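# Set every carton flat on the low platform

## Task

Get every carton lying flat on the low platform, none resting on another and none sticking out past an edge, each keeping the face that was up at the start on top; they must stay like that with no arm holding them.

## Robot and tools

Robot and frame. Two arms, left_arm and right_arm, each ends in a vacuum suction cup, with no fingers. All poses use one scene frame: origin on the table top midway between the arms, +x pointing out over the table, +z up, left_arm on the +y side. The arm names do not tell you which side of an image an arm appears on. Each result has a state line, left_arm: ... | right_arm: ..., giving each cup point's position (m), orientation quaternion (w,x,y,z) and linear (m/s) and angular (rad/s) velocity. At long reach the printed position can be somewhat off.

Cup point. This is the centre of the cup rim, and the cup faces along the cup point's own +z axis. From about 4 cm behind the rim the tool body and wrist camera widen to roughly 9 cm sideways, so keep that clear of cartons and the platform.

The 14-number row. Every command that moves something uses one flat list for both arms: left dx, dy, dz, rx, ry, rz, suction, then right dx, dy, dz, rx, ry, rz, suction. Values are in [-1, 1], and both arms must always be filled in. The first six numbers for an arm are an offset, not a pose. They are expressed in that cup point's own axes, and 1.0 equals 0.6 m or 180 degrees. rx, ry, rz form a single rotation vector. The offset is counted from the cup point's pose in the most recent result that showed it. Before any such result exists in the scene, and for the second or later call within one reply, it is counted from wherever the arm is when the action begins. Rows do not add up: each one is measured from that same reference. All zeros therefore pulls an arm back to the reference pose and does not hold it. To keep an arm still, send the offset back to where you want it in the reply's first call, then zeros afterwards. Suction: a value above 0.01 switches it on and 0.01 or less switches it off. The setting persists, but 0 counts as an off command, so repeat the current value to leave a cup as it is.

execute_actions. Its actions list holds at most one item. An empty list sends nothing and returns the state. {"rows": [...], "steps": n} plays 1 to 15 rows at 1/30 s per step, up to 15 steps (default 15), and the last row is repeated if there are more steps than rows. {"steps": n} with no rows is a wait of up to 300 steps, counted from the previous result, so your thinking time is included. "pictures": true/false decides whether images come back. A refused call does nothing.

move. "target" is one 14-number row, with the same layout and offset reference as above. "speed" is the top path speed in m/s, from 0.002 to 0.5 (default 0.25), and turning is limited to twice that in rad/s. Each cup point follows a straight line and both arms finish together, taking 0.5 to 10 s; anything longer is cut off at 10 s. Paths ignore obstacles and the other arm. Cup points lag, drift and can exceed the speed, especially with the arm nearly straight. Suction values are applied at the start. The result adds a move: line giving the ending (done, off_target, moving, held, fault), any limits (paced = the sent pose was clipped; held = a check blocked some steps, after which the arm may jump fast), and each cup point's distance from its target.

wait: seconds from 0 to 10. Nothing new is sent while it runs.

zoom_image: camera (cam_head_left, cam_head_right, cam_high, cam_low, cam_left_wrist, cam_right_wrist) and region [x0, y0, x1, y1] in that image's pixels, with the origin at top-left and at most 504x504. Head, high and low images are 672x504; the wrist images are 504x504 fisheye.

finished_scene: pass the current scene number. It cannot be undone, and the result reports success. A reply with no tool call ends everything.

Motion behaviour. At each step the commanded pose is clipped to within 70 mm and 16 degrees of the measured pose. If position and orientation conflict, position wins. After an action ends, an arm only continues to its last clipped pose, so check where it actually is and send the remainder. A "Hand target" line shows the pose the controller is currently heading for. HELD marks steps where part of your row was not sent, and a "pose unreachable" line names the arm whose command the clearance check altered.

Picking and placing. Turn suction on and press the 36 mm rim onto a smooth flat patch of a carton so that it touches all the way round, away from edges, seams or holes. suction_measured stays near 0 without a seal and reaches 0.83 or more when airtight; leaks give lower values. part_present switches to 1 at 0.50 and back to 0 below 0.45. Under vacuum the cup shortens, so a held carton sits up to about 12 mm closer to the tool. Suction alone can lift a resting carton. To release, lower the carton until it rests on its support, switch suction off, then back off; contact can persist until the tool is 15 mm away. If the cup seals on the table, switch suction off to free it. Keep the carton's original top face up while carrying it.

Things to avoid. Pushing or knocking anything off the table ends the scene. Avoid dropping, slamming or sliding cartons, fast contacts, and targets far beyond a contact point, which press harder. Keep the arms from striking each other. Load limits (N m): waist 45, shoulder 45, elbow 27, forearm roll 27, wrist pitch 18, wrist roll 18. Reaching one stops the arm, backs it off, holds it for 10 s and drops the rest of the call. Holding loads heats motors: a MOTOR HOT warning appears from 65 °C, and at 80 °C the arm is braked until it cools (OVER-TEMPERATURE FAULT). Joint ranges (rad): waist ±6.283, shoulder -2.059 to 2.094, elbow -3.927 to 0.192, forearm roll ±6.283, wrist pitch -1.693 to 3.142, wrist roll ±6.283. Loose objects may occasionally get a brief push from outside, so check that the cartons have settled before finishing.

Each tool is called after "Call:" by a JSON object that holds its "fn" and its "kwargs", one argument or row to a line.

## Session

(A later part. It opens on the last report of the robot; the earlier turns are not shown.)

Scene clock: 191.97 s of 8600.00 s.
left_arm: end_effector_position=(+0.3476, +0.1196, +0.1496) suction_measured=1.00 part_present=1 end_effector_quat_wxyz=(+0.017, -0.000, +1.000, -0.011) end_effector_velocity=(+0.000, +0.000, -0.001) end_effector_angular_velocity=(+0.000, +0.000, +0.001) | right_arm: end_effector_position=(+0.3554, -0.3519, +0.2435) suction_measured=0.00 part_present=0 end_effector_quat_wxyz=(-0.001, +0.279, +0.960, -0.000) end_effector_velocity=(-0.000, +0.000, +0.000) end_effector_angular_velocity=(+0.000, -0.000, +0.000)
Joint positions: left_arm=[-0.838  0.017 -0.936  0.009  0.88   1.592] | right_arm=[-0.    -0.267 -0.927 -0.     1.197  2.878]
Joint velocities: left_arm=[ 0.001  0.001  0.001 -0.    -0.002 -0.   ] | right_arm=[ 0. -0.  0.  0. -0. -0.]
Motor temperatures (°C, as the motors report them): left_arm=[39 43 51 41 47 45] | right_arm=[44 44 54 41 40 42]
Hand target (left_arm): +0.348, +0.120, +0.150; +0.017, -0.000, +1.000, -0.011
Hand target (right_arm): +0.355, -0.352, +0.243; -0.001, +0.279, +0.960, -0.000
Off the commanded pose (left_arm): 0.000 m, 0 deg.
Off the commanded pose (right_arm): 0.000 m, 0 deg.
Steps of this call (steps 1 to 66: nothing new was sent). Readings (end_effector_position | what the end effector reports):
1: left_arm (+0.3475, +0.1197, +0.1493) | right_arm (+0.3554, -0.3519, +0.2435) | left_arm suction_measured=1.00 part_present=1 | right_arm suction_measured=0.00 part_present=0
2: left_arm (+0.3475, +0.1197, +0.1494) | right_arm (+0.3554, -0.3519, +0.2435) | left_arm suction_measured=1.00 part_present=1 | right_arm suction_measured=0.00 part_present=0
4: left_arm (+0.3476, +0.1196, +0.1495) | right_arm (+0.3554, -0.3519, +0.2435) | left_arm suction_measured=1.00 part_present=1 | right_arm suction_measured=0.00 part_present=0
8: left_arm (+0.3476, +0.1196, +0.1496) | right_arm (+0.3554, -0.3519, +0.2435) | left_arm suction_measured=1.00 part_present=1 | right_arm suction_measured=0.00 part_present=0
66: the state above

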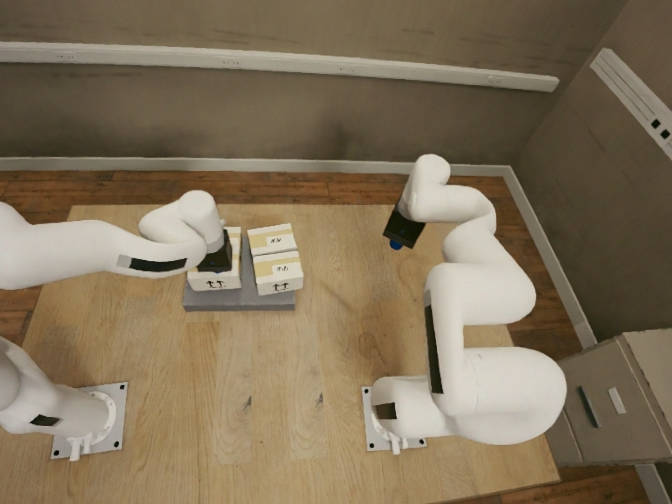

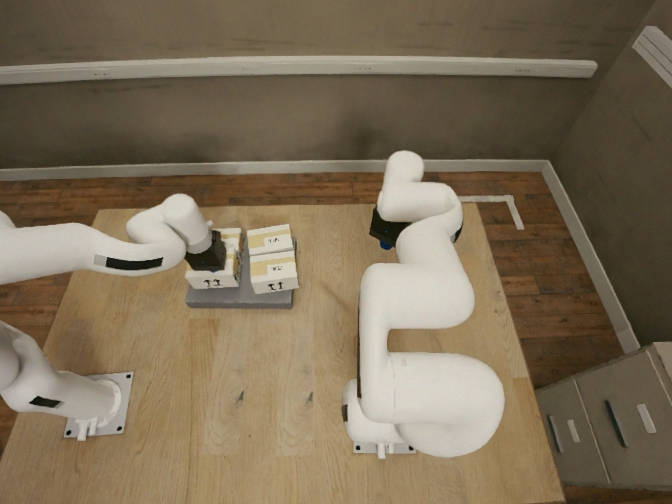

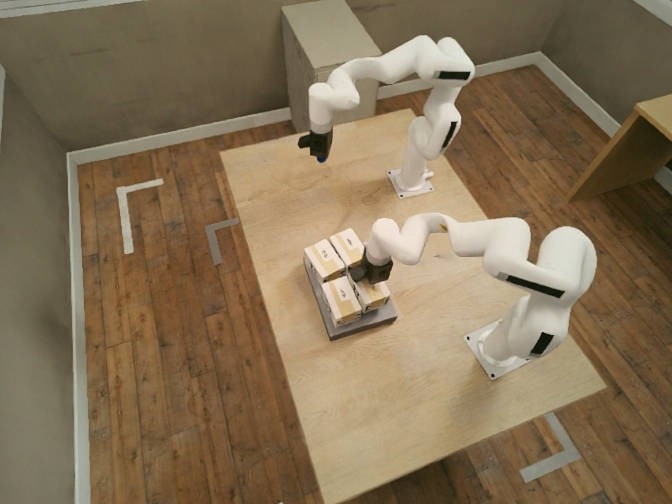

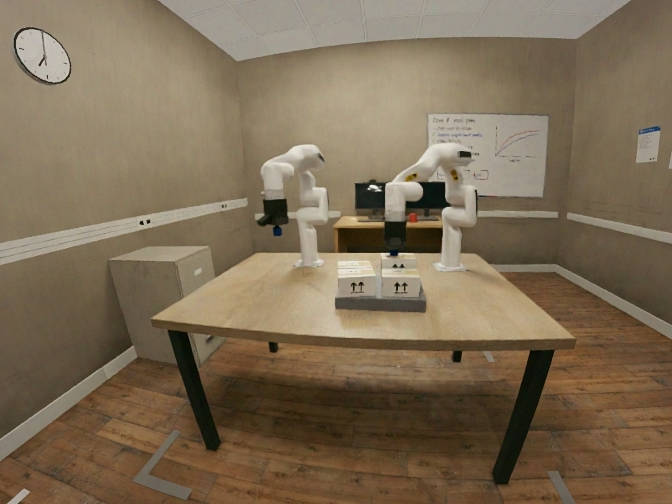

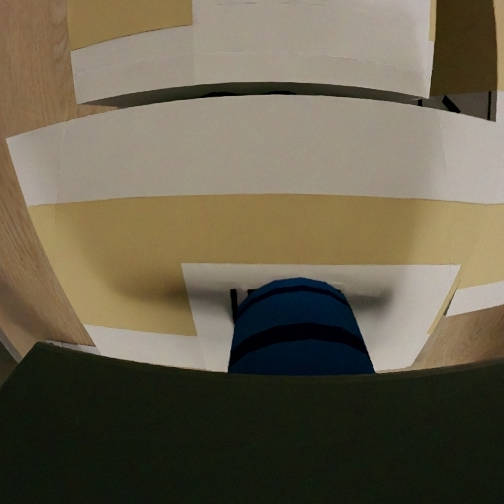

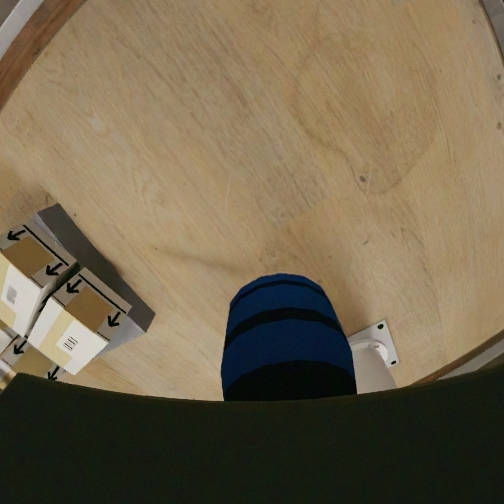

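Call:
{"fn": "move", "kwargs": {
  "target": [0.008,0,0.06,0,0,0,1,0,0,0,0,0,0,0],
  "speed": 0.03
}}

Call:
{"fn": "execute_actions", "kwargs": {
  "actions": [
    {"rows":[[0,0,0,0,0,0,0,0,0,0,0,0,0,0]],"steps":12}
  ],
  "pictures": false
}}

Call:
{"fn": "move", "kwargs": {
  "target": [0,0.1,-0.2,0,0,0,0,0,0,0,0,0,0,0]
}}

Call:
{"fn": "move", "kwargs": {
  "target": [0.1,0.25,0,0,0,0,0,0,0,0,0,0,0,0]
}}

Scene clock: 198.27 s of 8600.00 s.
left_arm: end_effector_position=(+0.3444, +0.1181, +0.1146) suction_measured=1.00 part_present=1 end_effector_quat_wxyz=(+0.018, -0.000, +1.000, -0.012) end_effector_velocity=(+0.000, +0.001, -0.001) end_effector_angular_velocity=(+0.001, +0.001, +0.001) | right_arm: end_effector_position=(+0.3554, -0.3519, +0.2435) suction_measured=0.00 part_present=0 end_effector_quat_wxyz=(-0.001, +0.279, +0.960, -0.000) end_effector_velocity=(+0.000, -0.000, +0.000) end_effector_angular_velocity=(+0.000, +0.000, -0.001)
Joint positions: left_arm=[-0.844  0.069 -0.886  0.01   0.775  1.584] | right_arm=[-0.    -0.267 -0.927 -0.     1.197  2.878]
Joint velocities: left_arm=[ 0.001  0.002  0.002  0.    -0.003 -0.   ] | right_arm=[-0.     0.    -0.     0.     0.     0.001]
Motor temperatures (°C, as the motors report them): left_arm=[39 43 51 41 47 45] | right_arm=[44 44 54 41 40 42]
Hand target (left_arm): +0.344, +0.119, +0.113; +0.017, -0.000, +1.000, -0.011
Hand target (right_arm): +0.355, -0.352, +0.243; -0.001, +0.279, +0.960, -0.000
Off the commanded pose (left_arm): 0.001 m, 0 deg.
Off the commanded pose (right_arm): 0.000 m, 0 deg.
After step 90, 1.83 s passed at rest.
move: done

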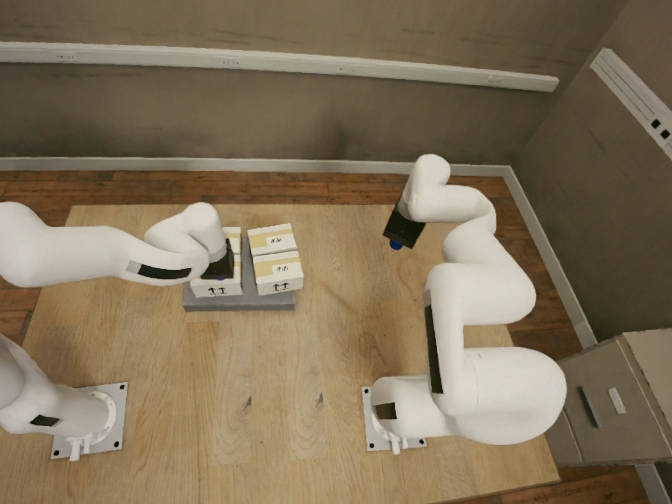

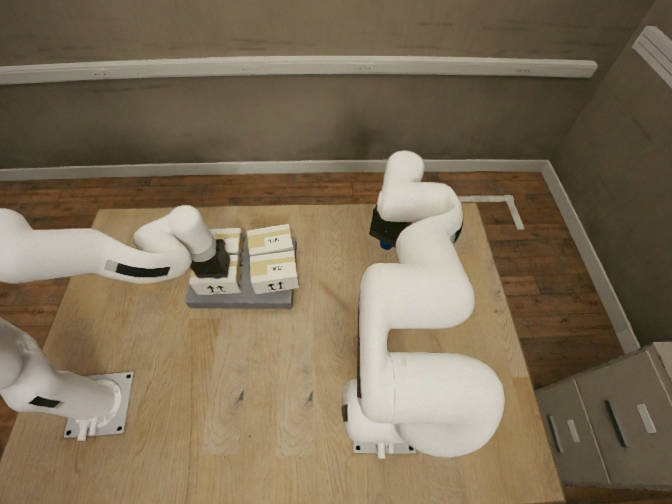

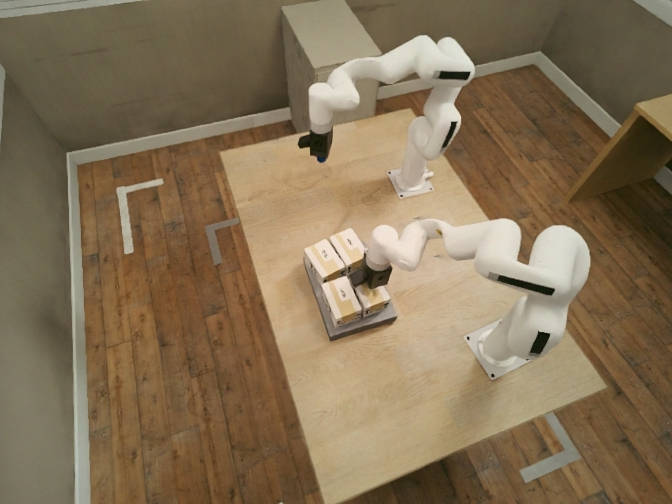

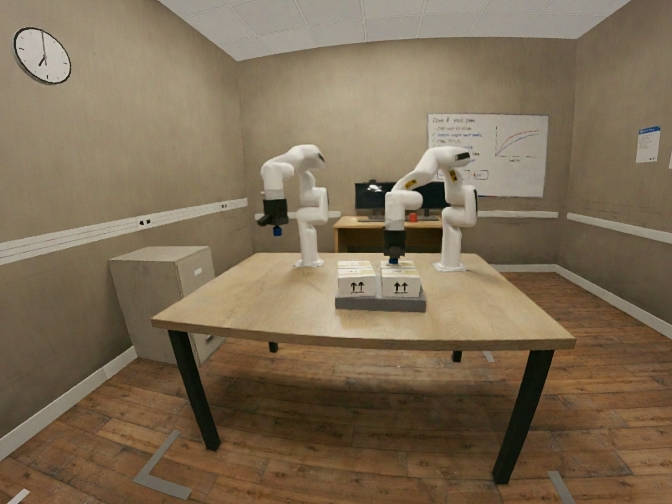

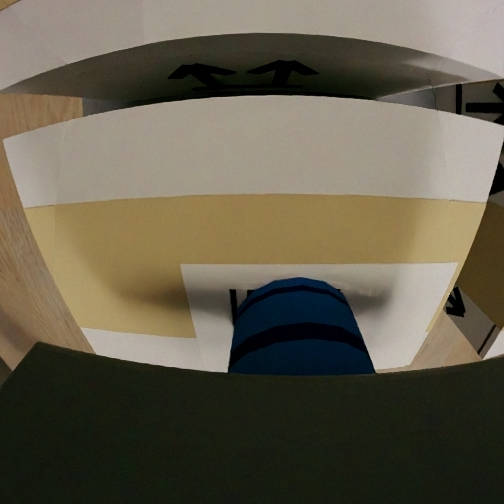

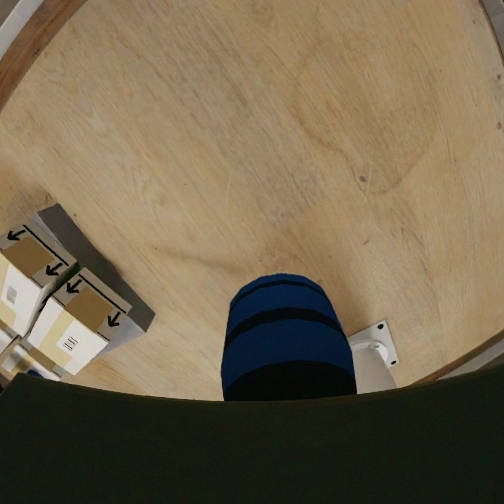

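Scene clock: 198.67 s of 8600.00 s.
left_arm: end_effector_position=(+0.3452, +0.1175, +0.1158) suction_measured=0.01 part_present=0 end_effector_quat_wxyz=(+0.019, -0.000, +1.000, -0.013) end_effector_velocity=(-0.002, +0.001, -0.004) end_effector_angular_velocity=(+0.005, +0.005, -0.001) | right_arm: end_effector_position=(+0.3554, -0.3519, +0.2435) suction_measured=0.00 part_present=0 end_effector_quat_wxyz=(-0.001, +0.279, +0.960, -0.000) end_effector_velocity=(-0.000, -0.000, -0.000) end_effector_angular_velocity=(+0.000, +0.000, +0.000)
Joint positions: left_arm=[-0.844  0.068 -0.888  0.01   0.774  1.584] | right_arm=[-0.    -0.267 -0.927 -0.     1.197  2.878]
Joint velocities: left_arm=[-0.001  0.005  0.004 -0.    -0.002  0.   ] | right_arm=[-0.  0.  0.  0. -0. -0.]
Motor temperatures (°C, as the motors report them): left_arm=[39 43 51 41 47 45] | right_arm=[44 44 54 41 40 42]
Hand target (left_arm): +0.344, +0.118, +0.115; +0.018, -0.000, +1.000, -0.012
Hand target (right_arm): +0.355, -0.352, +0.243; -0.001, +0.279, +0.960, -0.000
Off the commanded pose (left_arm): 0.002 m, 0 deg.
Off the commanded pose (right_arm): 0.000 m, 0 deg.
Steps of this call (steps 1 to 12: all 12 steps of this action). Readings (end_effector_position | what the end effector reports):
1: left_arm (+0.3444, +0.1181, +0.1145) | right_arm (+0.3554, -0.3519, +0.2435) | left_arm suction_measured=0.91 part_present=1 | right_arm suction_measured=0.00 part_present=0
2: left_arm (+0.3446, +0.1181, +0.1147) | right_arm (+0.3554, -0.3519, +0.2435) | left_arm suction_measured=0.51 part_present=1 | right_arm suction_measured=0.00 part_present=0
4: left_arm (+0.3453, +0.1175, +0.1157) | right_arm (+0.3554, -0.3519, +0.2435) | left_arm suction_measured=0.04 part_present=0 | right_arm suction_measured=0.00 part_present=0
8: left_arm (+0.3455, +0.1172, +0.1165) | right_arm (+0.3554, -0.3519, +0.2435) | left_arm suction_measured=0.01 part_present=0 | right_arm suction_measured=0.00 part_present=0
12: the state above

Scene clock: 199.93 s of 8600.00 s.
left_arm: end_effector_position=(+0.3409, +0.1811, +0.2331) suction_measured=0.01 part_present=0 end_effector_quat_wxyz=(+0.018, -0.001, +1.000, -0.011) end_effector_velocity=(+0.002, -0.001, +0.006) end_effector_angular_velocity=(-0.007, -0.009, +0.001) | right_arm: end_effector_position=(+0.3554, -0.3519, +0.2435) suction_measured=0.00 part_present=0 end_effector_quat_wxyz=(-0.001, +0.279, +0.960, -0.000) end_effector_velocity=(-0.000, +0.000, -0.000) end_effector_angular_velocity=(-0.000, +0.001, -0.000)
Joint positions: left_arm=[-0.741 -0.229 -0.922  0.005  1.109  1.692] | right_arm=[-0.    -0.267 -0.927 -0.     1.197  2.878]
Joint velocities: left_arm=[ 0.001 -0.006 -0.008 -0.     0.003  0.001] | right_arm=[ 0.  0. -0. -0.  0.  0.]
Motor temperatures (°C, as the motors report them): left_arm=[39 43 51 41 47 45] | right_arm=[44 44 54 41 40 42]
Hand target (left_arm): +0.341, +0.181, +0.234; +0.019, -0.001, +1.000, -0.012
Hand target (right_arm): +0.355, -0.352, +0.243; -0.001, +0.279, +0.960, -0.000
Off the commanded pose (left_arm): 0.001 m, 0 deg.
Off the commanded pose (right_arm): 0.000 m, 0 deg.
move: done

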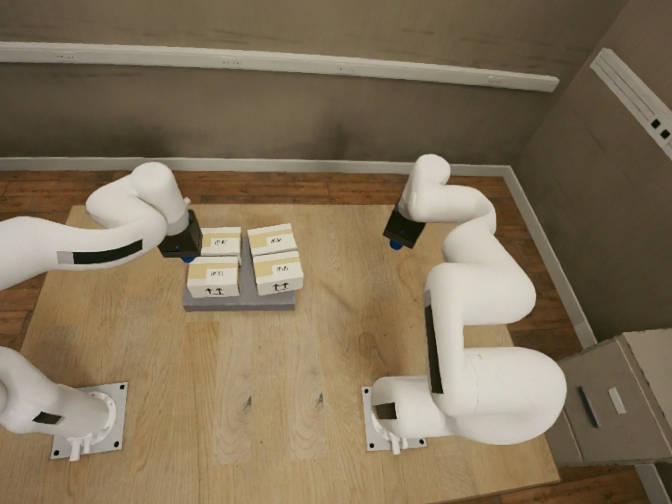

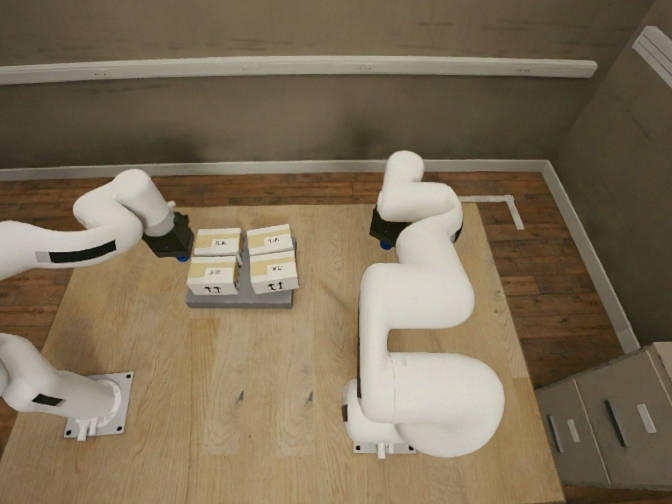

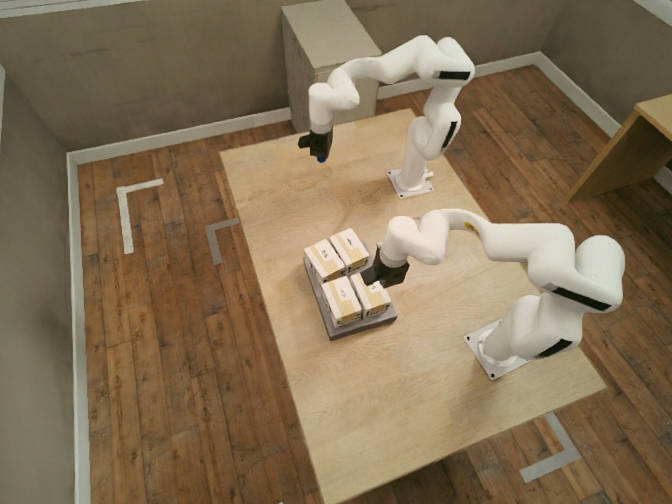

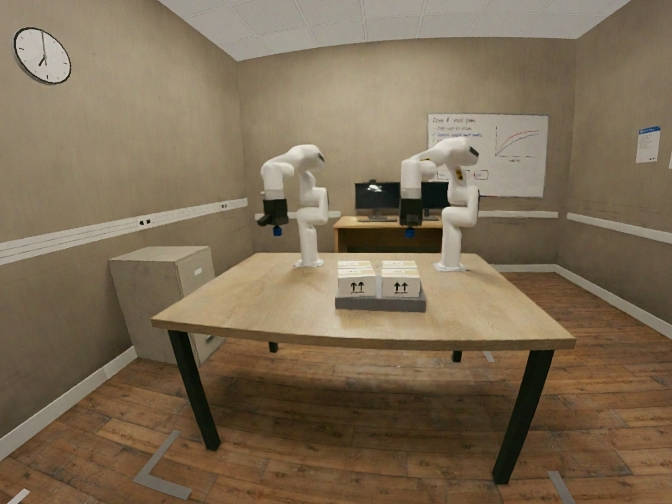

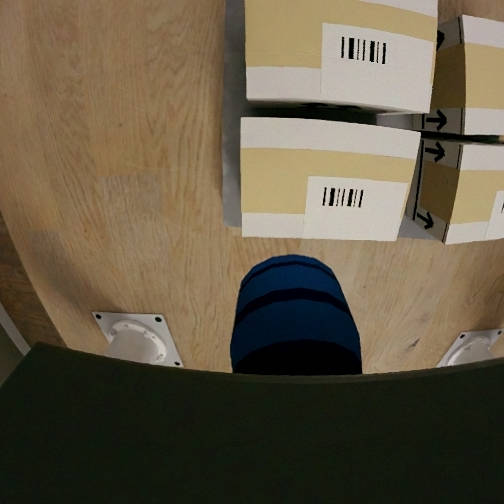

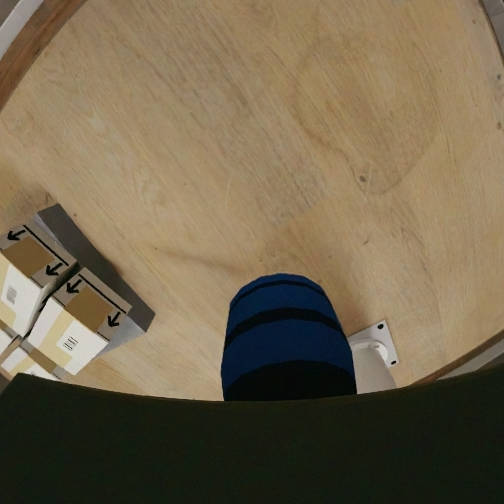

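Scene clock: 201.07 s of 8600.00 s.
left_arm: end_effector_position=(+0.2810, +0.3315, +0.2280) suction_measured=0.01 part_present=0 end_effector_quat_wxyz=(+0.018, -0.001, +1.000, -0.010) end_effector_velocity=(-0.001, +0.001, -0.000) end_effector_angular_velocity=(-0.000, +0.001, -0.000) | right_arm: end_effector_position=(+0.3554, -0.3519, +0.2435) suction_measured=0.00 part_present=0 end_effector_quat_wxyz=(-0.001, +0.279, +0.960, -0.000) end_effector_velocity=(+0.000, -0.000, +0.000) end_effector_angular_velocity=(-0.000, -0.001, -0.001)
Joint positions: left_arm=[-0.448 -0.71  -0.539 -0.006  1.208  1.989] | right_arm=[-0.    -0.267 -0.927 -0.     1.197  2.878]
Joint velocities: left_arm=[ 0.004 -0.005  0.004 -0.001  0.002  0.005] | right_arm=[-0.    -0.    -0.     0.    -0.001  0.001]
Motor temperatures (°C, as the motors report them): left_arm=[39 43 51 41 47 45] | right_arm=[44 44 54 41 40 42]
Hand target (left_arm): +0.281, +0.332, +0.228; +0.018, -0.001, +1.000, -0.010
Hand target (right_arm): +0.355, -0.352, +0.243; -0.001, +0.279, +0.960, -0.000
Off the commanded pose (left_arm): 0.001 m, 0 deg.
Off the commanded pose (right_arm): 0.000 m, 0 deg.
move: done

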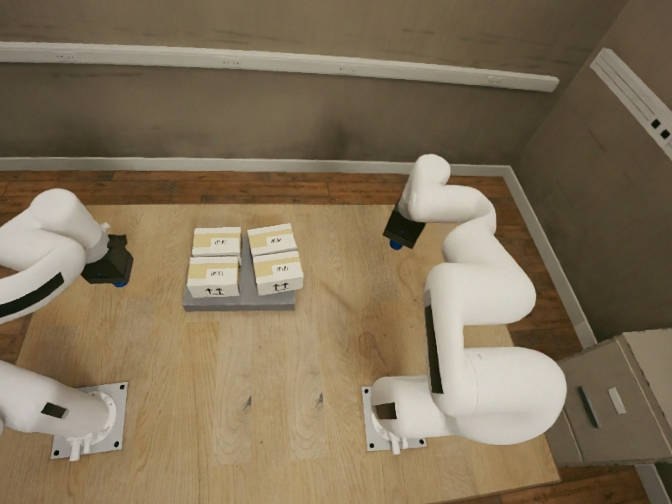

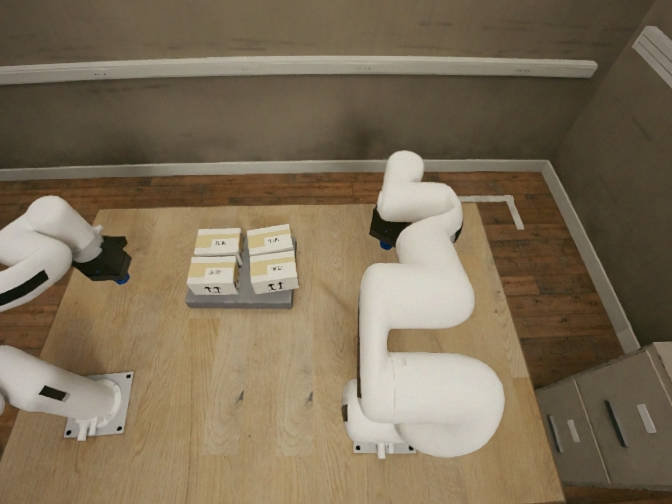

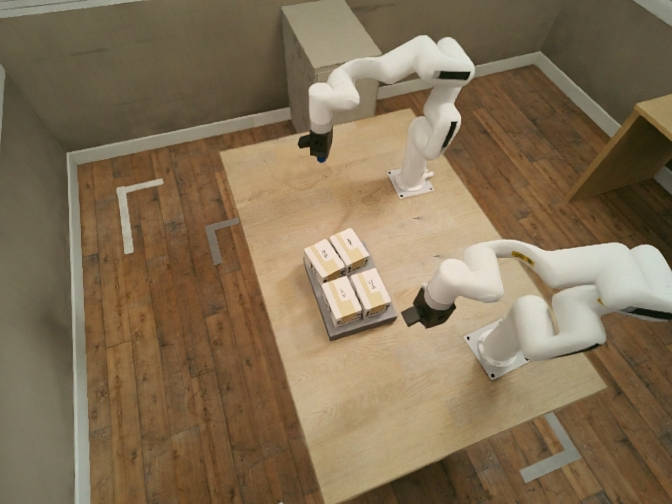

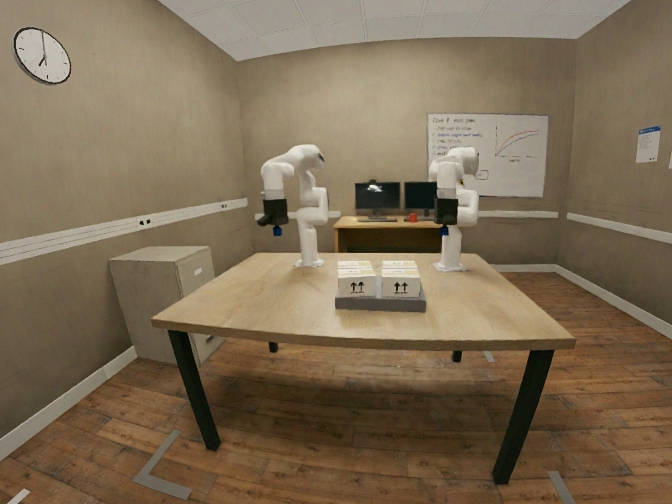

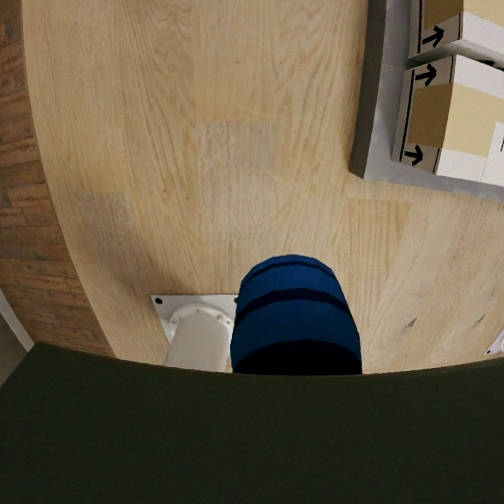

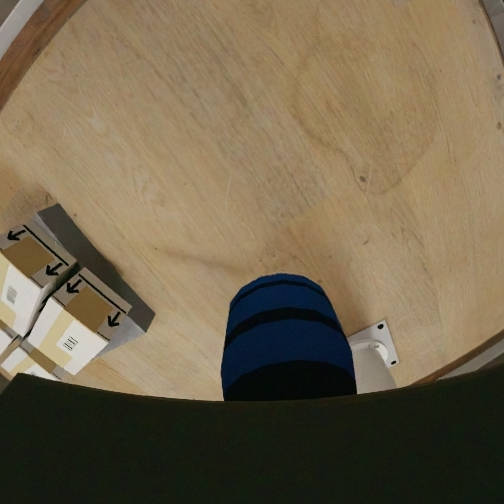

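Call:
{"fn": "zoom_image", "kwargs": {
  "camera": "cam_low",
  "region": [310,240,450,330]
}}

Call:
{"fn": "zoom_image", "kwargs": {
  "camera": "cam_high",
  "region": [280,210,420,360]
}}

Call:
{"fn": "zoom_image", "kwargs": {
  "camera": "cam_head_right",
  "region": [170,205,320,325]
}}

Region (310, 240, 450, 330) of cam_low's 672x504 image, scaled by 3.600, with more detail than that image has; it fills the top 324 rows of this view, and the rest is white.

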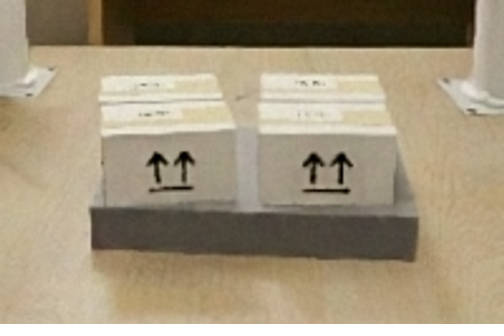

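Region (280, 210, 420, 360) of cam_high's 672x504 image, scaled by 3.360, with more detail than that image has; it fills the left 470 columns of this view, and the rest is white.

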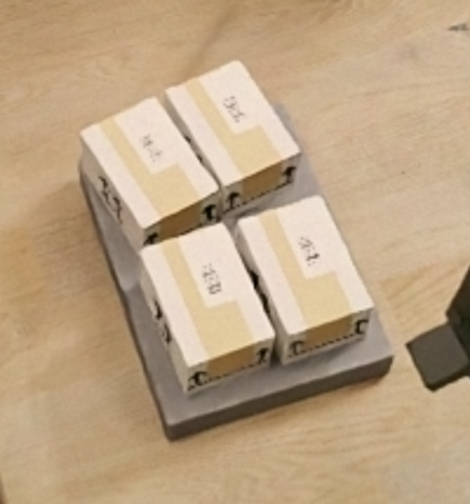

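Region (170, 205, 320, 325) of cam_head_right's 672x504 image, scaled by 3.360, with more detail than that image has; it fills the top 403 rows of this view, and the rest is white.

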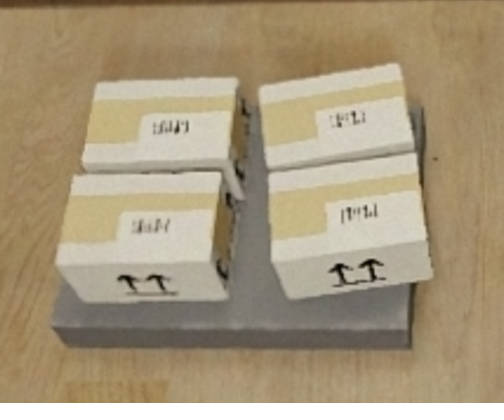

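Call:
{"fn": "move", "kwargs": {
  "target": [-0.1,-0.75,0,0,0,0,0,0,0,0,0,0,0,0]
}}

Scene clock: 212.60 s of 8600.00 s.
left_arm: end_effector_position=(+0.3405, -0.1192, +0.2398) suction_measured=0.01 part_present=0 end_effector_quat_wxyz=(+0.017, -0.001, +1.000, -0.013) end_effector_velocity=(-0.000, -0.001, -0.000) end_effector_angular_velocity=(+0.005, +0.003, -0.001) | right_arm: end_effector_position=(+0.3554, -0.3519, +0.2435) suction_measured=0.00 part_present=0 end_effector_quat_wxyz=(-0.001, +0.279, +0.960, -0.000) end_effector_velocity=(+0.000, +0.000, -0.000) end_effector_angular_velocity=(+0.000, +0.000, -0.000)
Joint positions: left_arm=[-1.121  0.632 -2.064  0.017  1.392  1.31 ] | right_arm=[-0.    -0.267 -0.927 -0.     1.197  2.878]
Joint velocities: left_arm=[-0.001  0.015 -0.025 -0.     0.016 -0.   ] | right_arm=[ 0.  0. -0.  0. -0.  0.]
Motor temperatures (°C, as the motors report them): left_arm=[39 42 52 41 47 45] | right_arm=[44 44 54 41 40 42]
Hand target (left_arm): +0.340, -0.119, +0.239; +0.017, -0.001, +1.000, -0.013
Hand target (right_arm): +0.355, -0.352, +0.243; -0.001, +0.279, +0.960, -0.000
Off the commanded pose (left_arm): 0.001 m, 0 deg.
Off the commanded pose (right_arm): 0.000 m, 0 deg.
After step 90, 6.13 s passed at rest.
move: done

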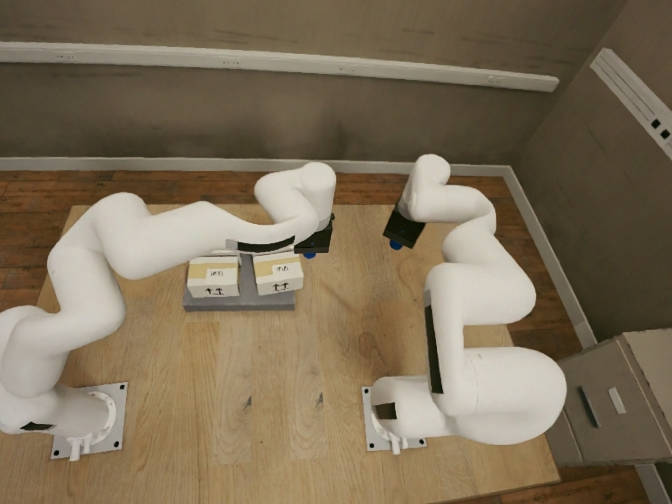

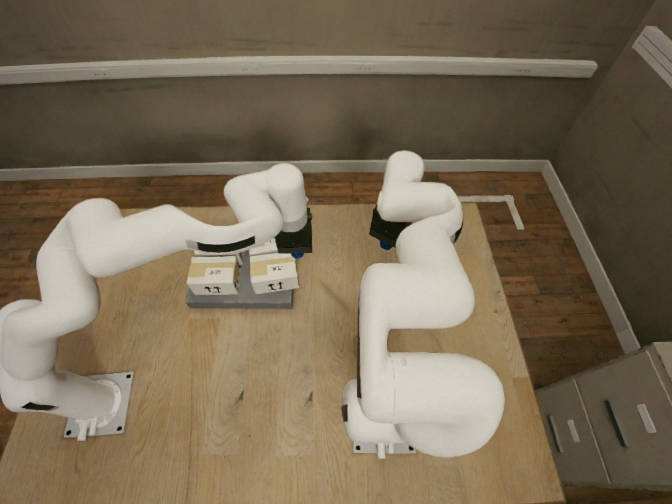

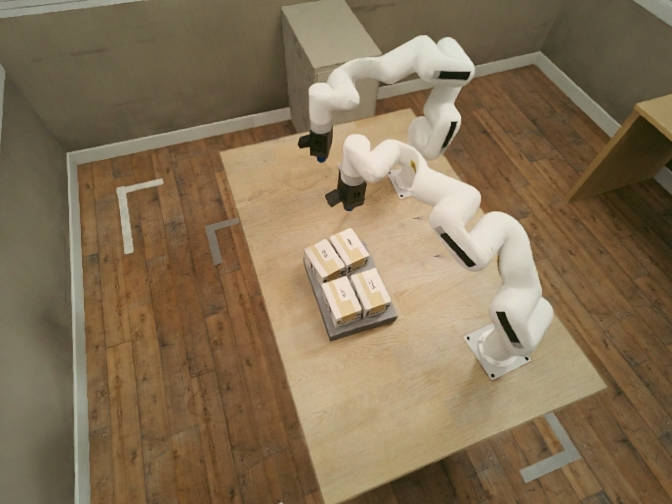

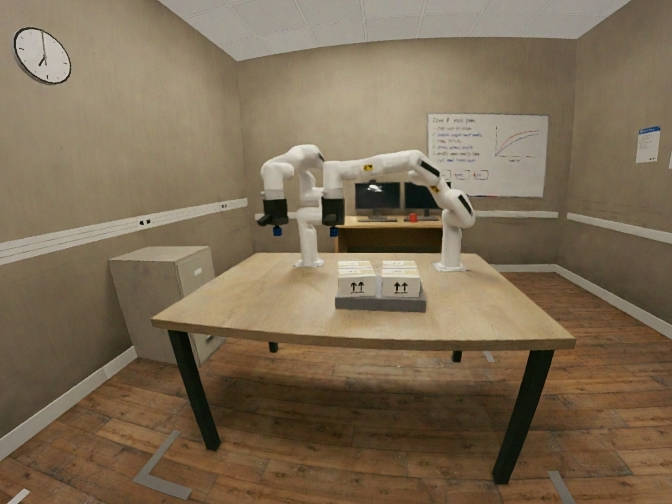

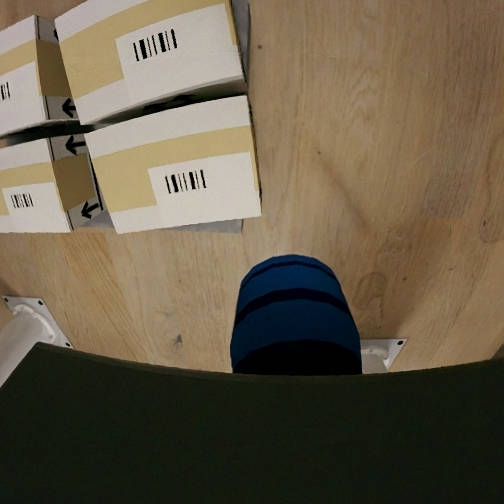

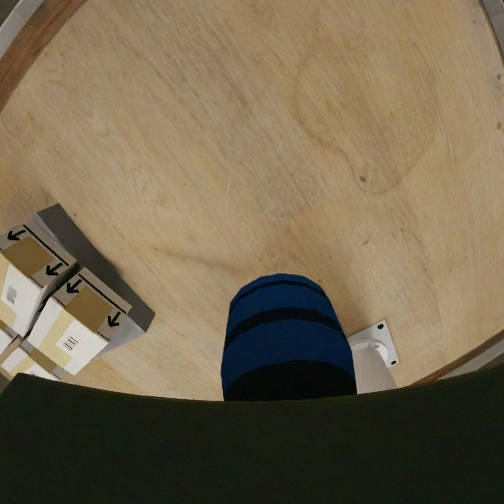

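Move further right for a side view.

Call:
{"fn": "move", "kwargs": {
  "target": [0,-0.08,0.1,0,0,0,0,0,0,0,0,0,0,0],
  "speed": 0.12
}}

Scene clock: 216.30 s of 8600.00 s.
left_arm: end_effector_position=(+0.3424, -0.1686, +0.1816) suction_measured=0.01 part_present=0 end_effector_quat_wxyz=(+0.018, -0.001, +1.000, -0.014) end_effector_velocity=(-0.001, +0.001, -0.006) end_effector_angular_velocity=(+0.011, +0.006, -0.000) | right_arm: end_effector_position=(+0.3554, -0.3519, +0.2435) suction_measured=0.00 part_present=0 end_effector_quat_wxyz=(-0.001, +0.279, +0.960, -0.000) end_effector_velocity=(+0.000, +0.000, -0.000) end_effector_angular_velocity=(+0.000, +0.000, +0.001)
Joint positions: left_arm=[-1.155  0.892 -2.333  0.018  1.399  1.276] | right_arm=[-0.    -0.267 -0.927 -0.     1.197  2.878]
Joint velocities: left_arm=[-0.     0.012 -0.006 -0.     0.007 -0.   ] | right_arm=[ 0.     0.001 -0.     0.    -0.    -0.   ]
Motor temperatures (°C, as the motors report them): left_arm=[39 43 52 41 47 45] | right_arm=[44 44 54 41 40 42]
Hand target (left_arm): +0.342, -0.169, +0.181; +0.017, -0.001, +1.000, -0.013
Hand target (right_arm): +0.355, -0.352, +0.243; -0.001, +0.279, +0.960, -0.000
Off the commanded pose (left_arm): 0.001 m, 0 deg.
Off the commanded pose (right_arm): 0.000 m, 0 deg.
move: done

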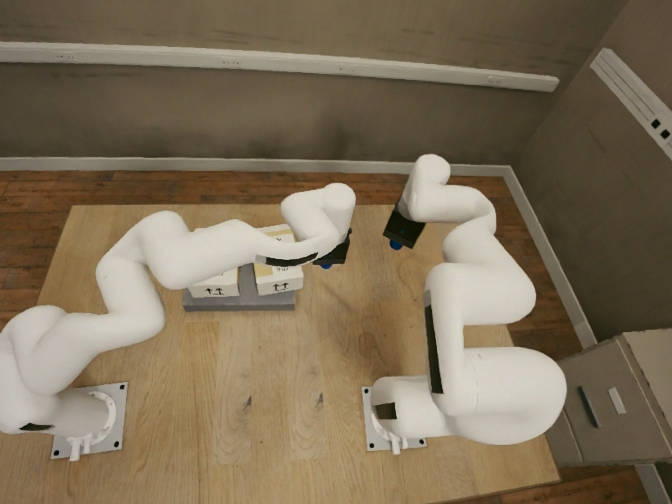

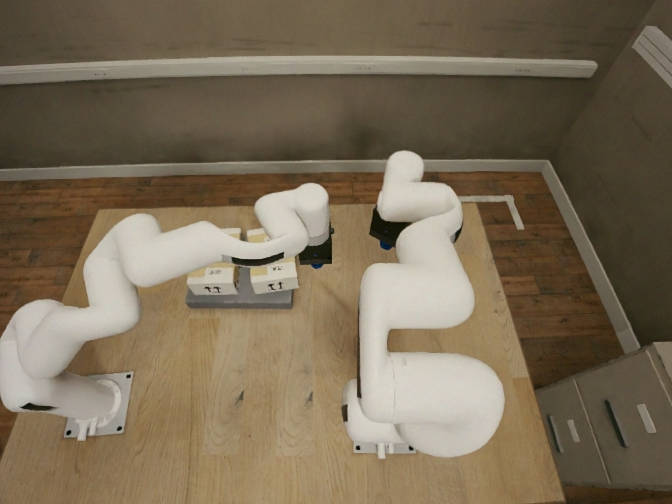

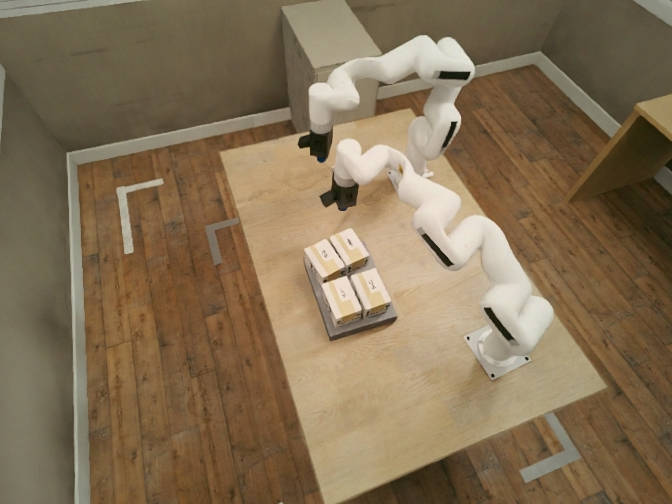

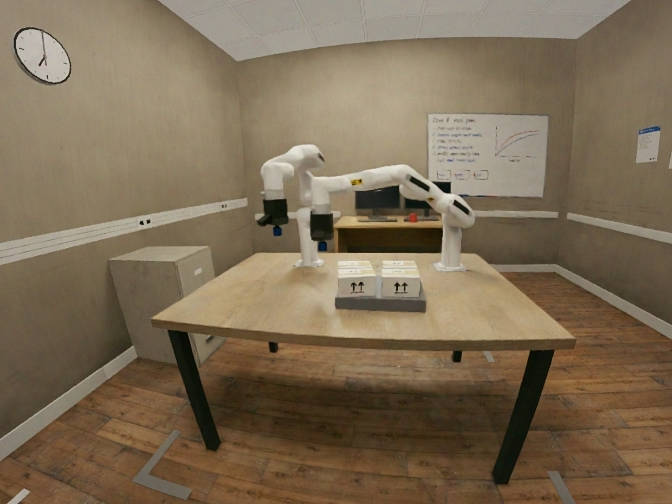

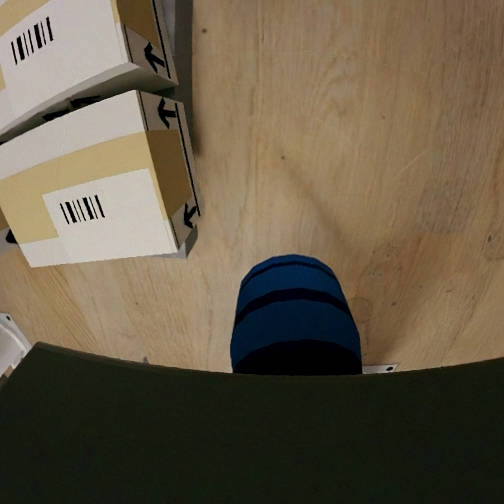

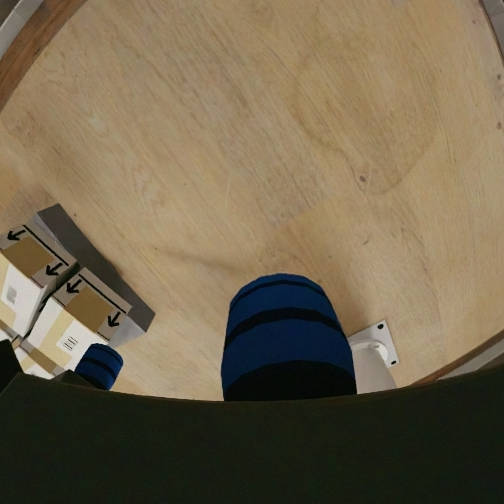

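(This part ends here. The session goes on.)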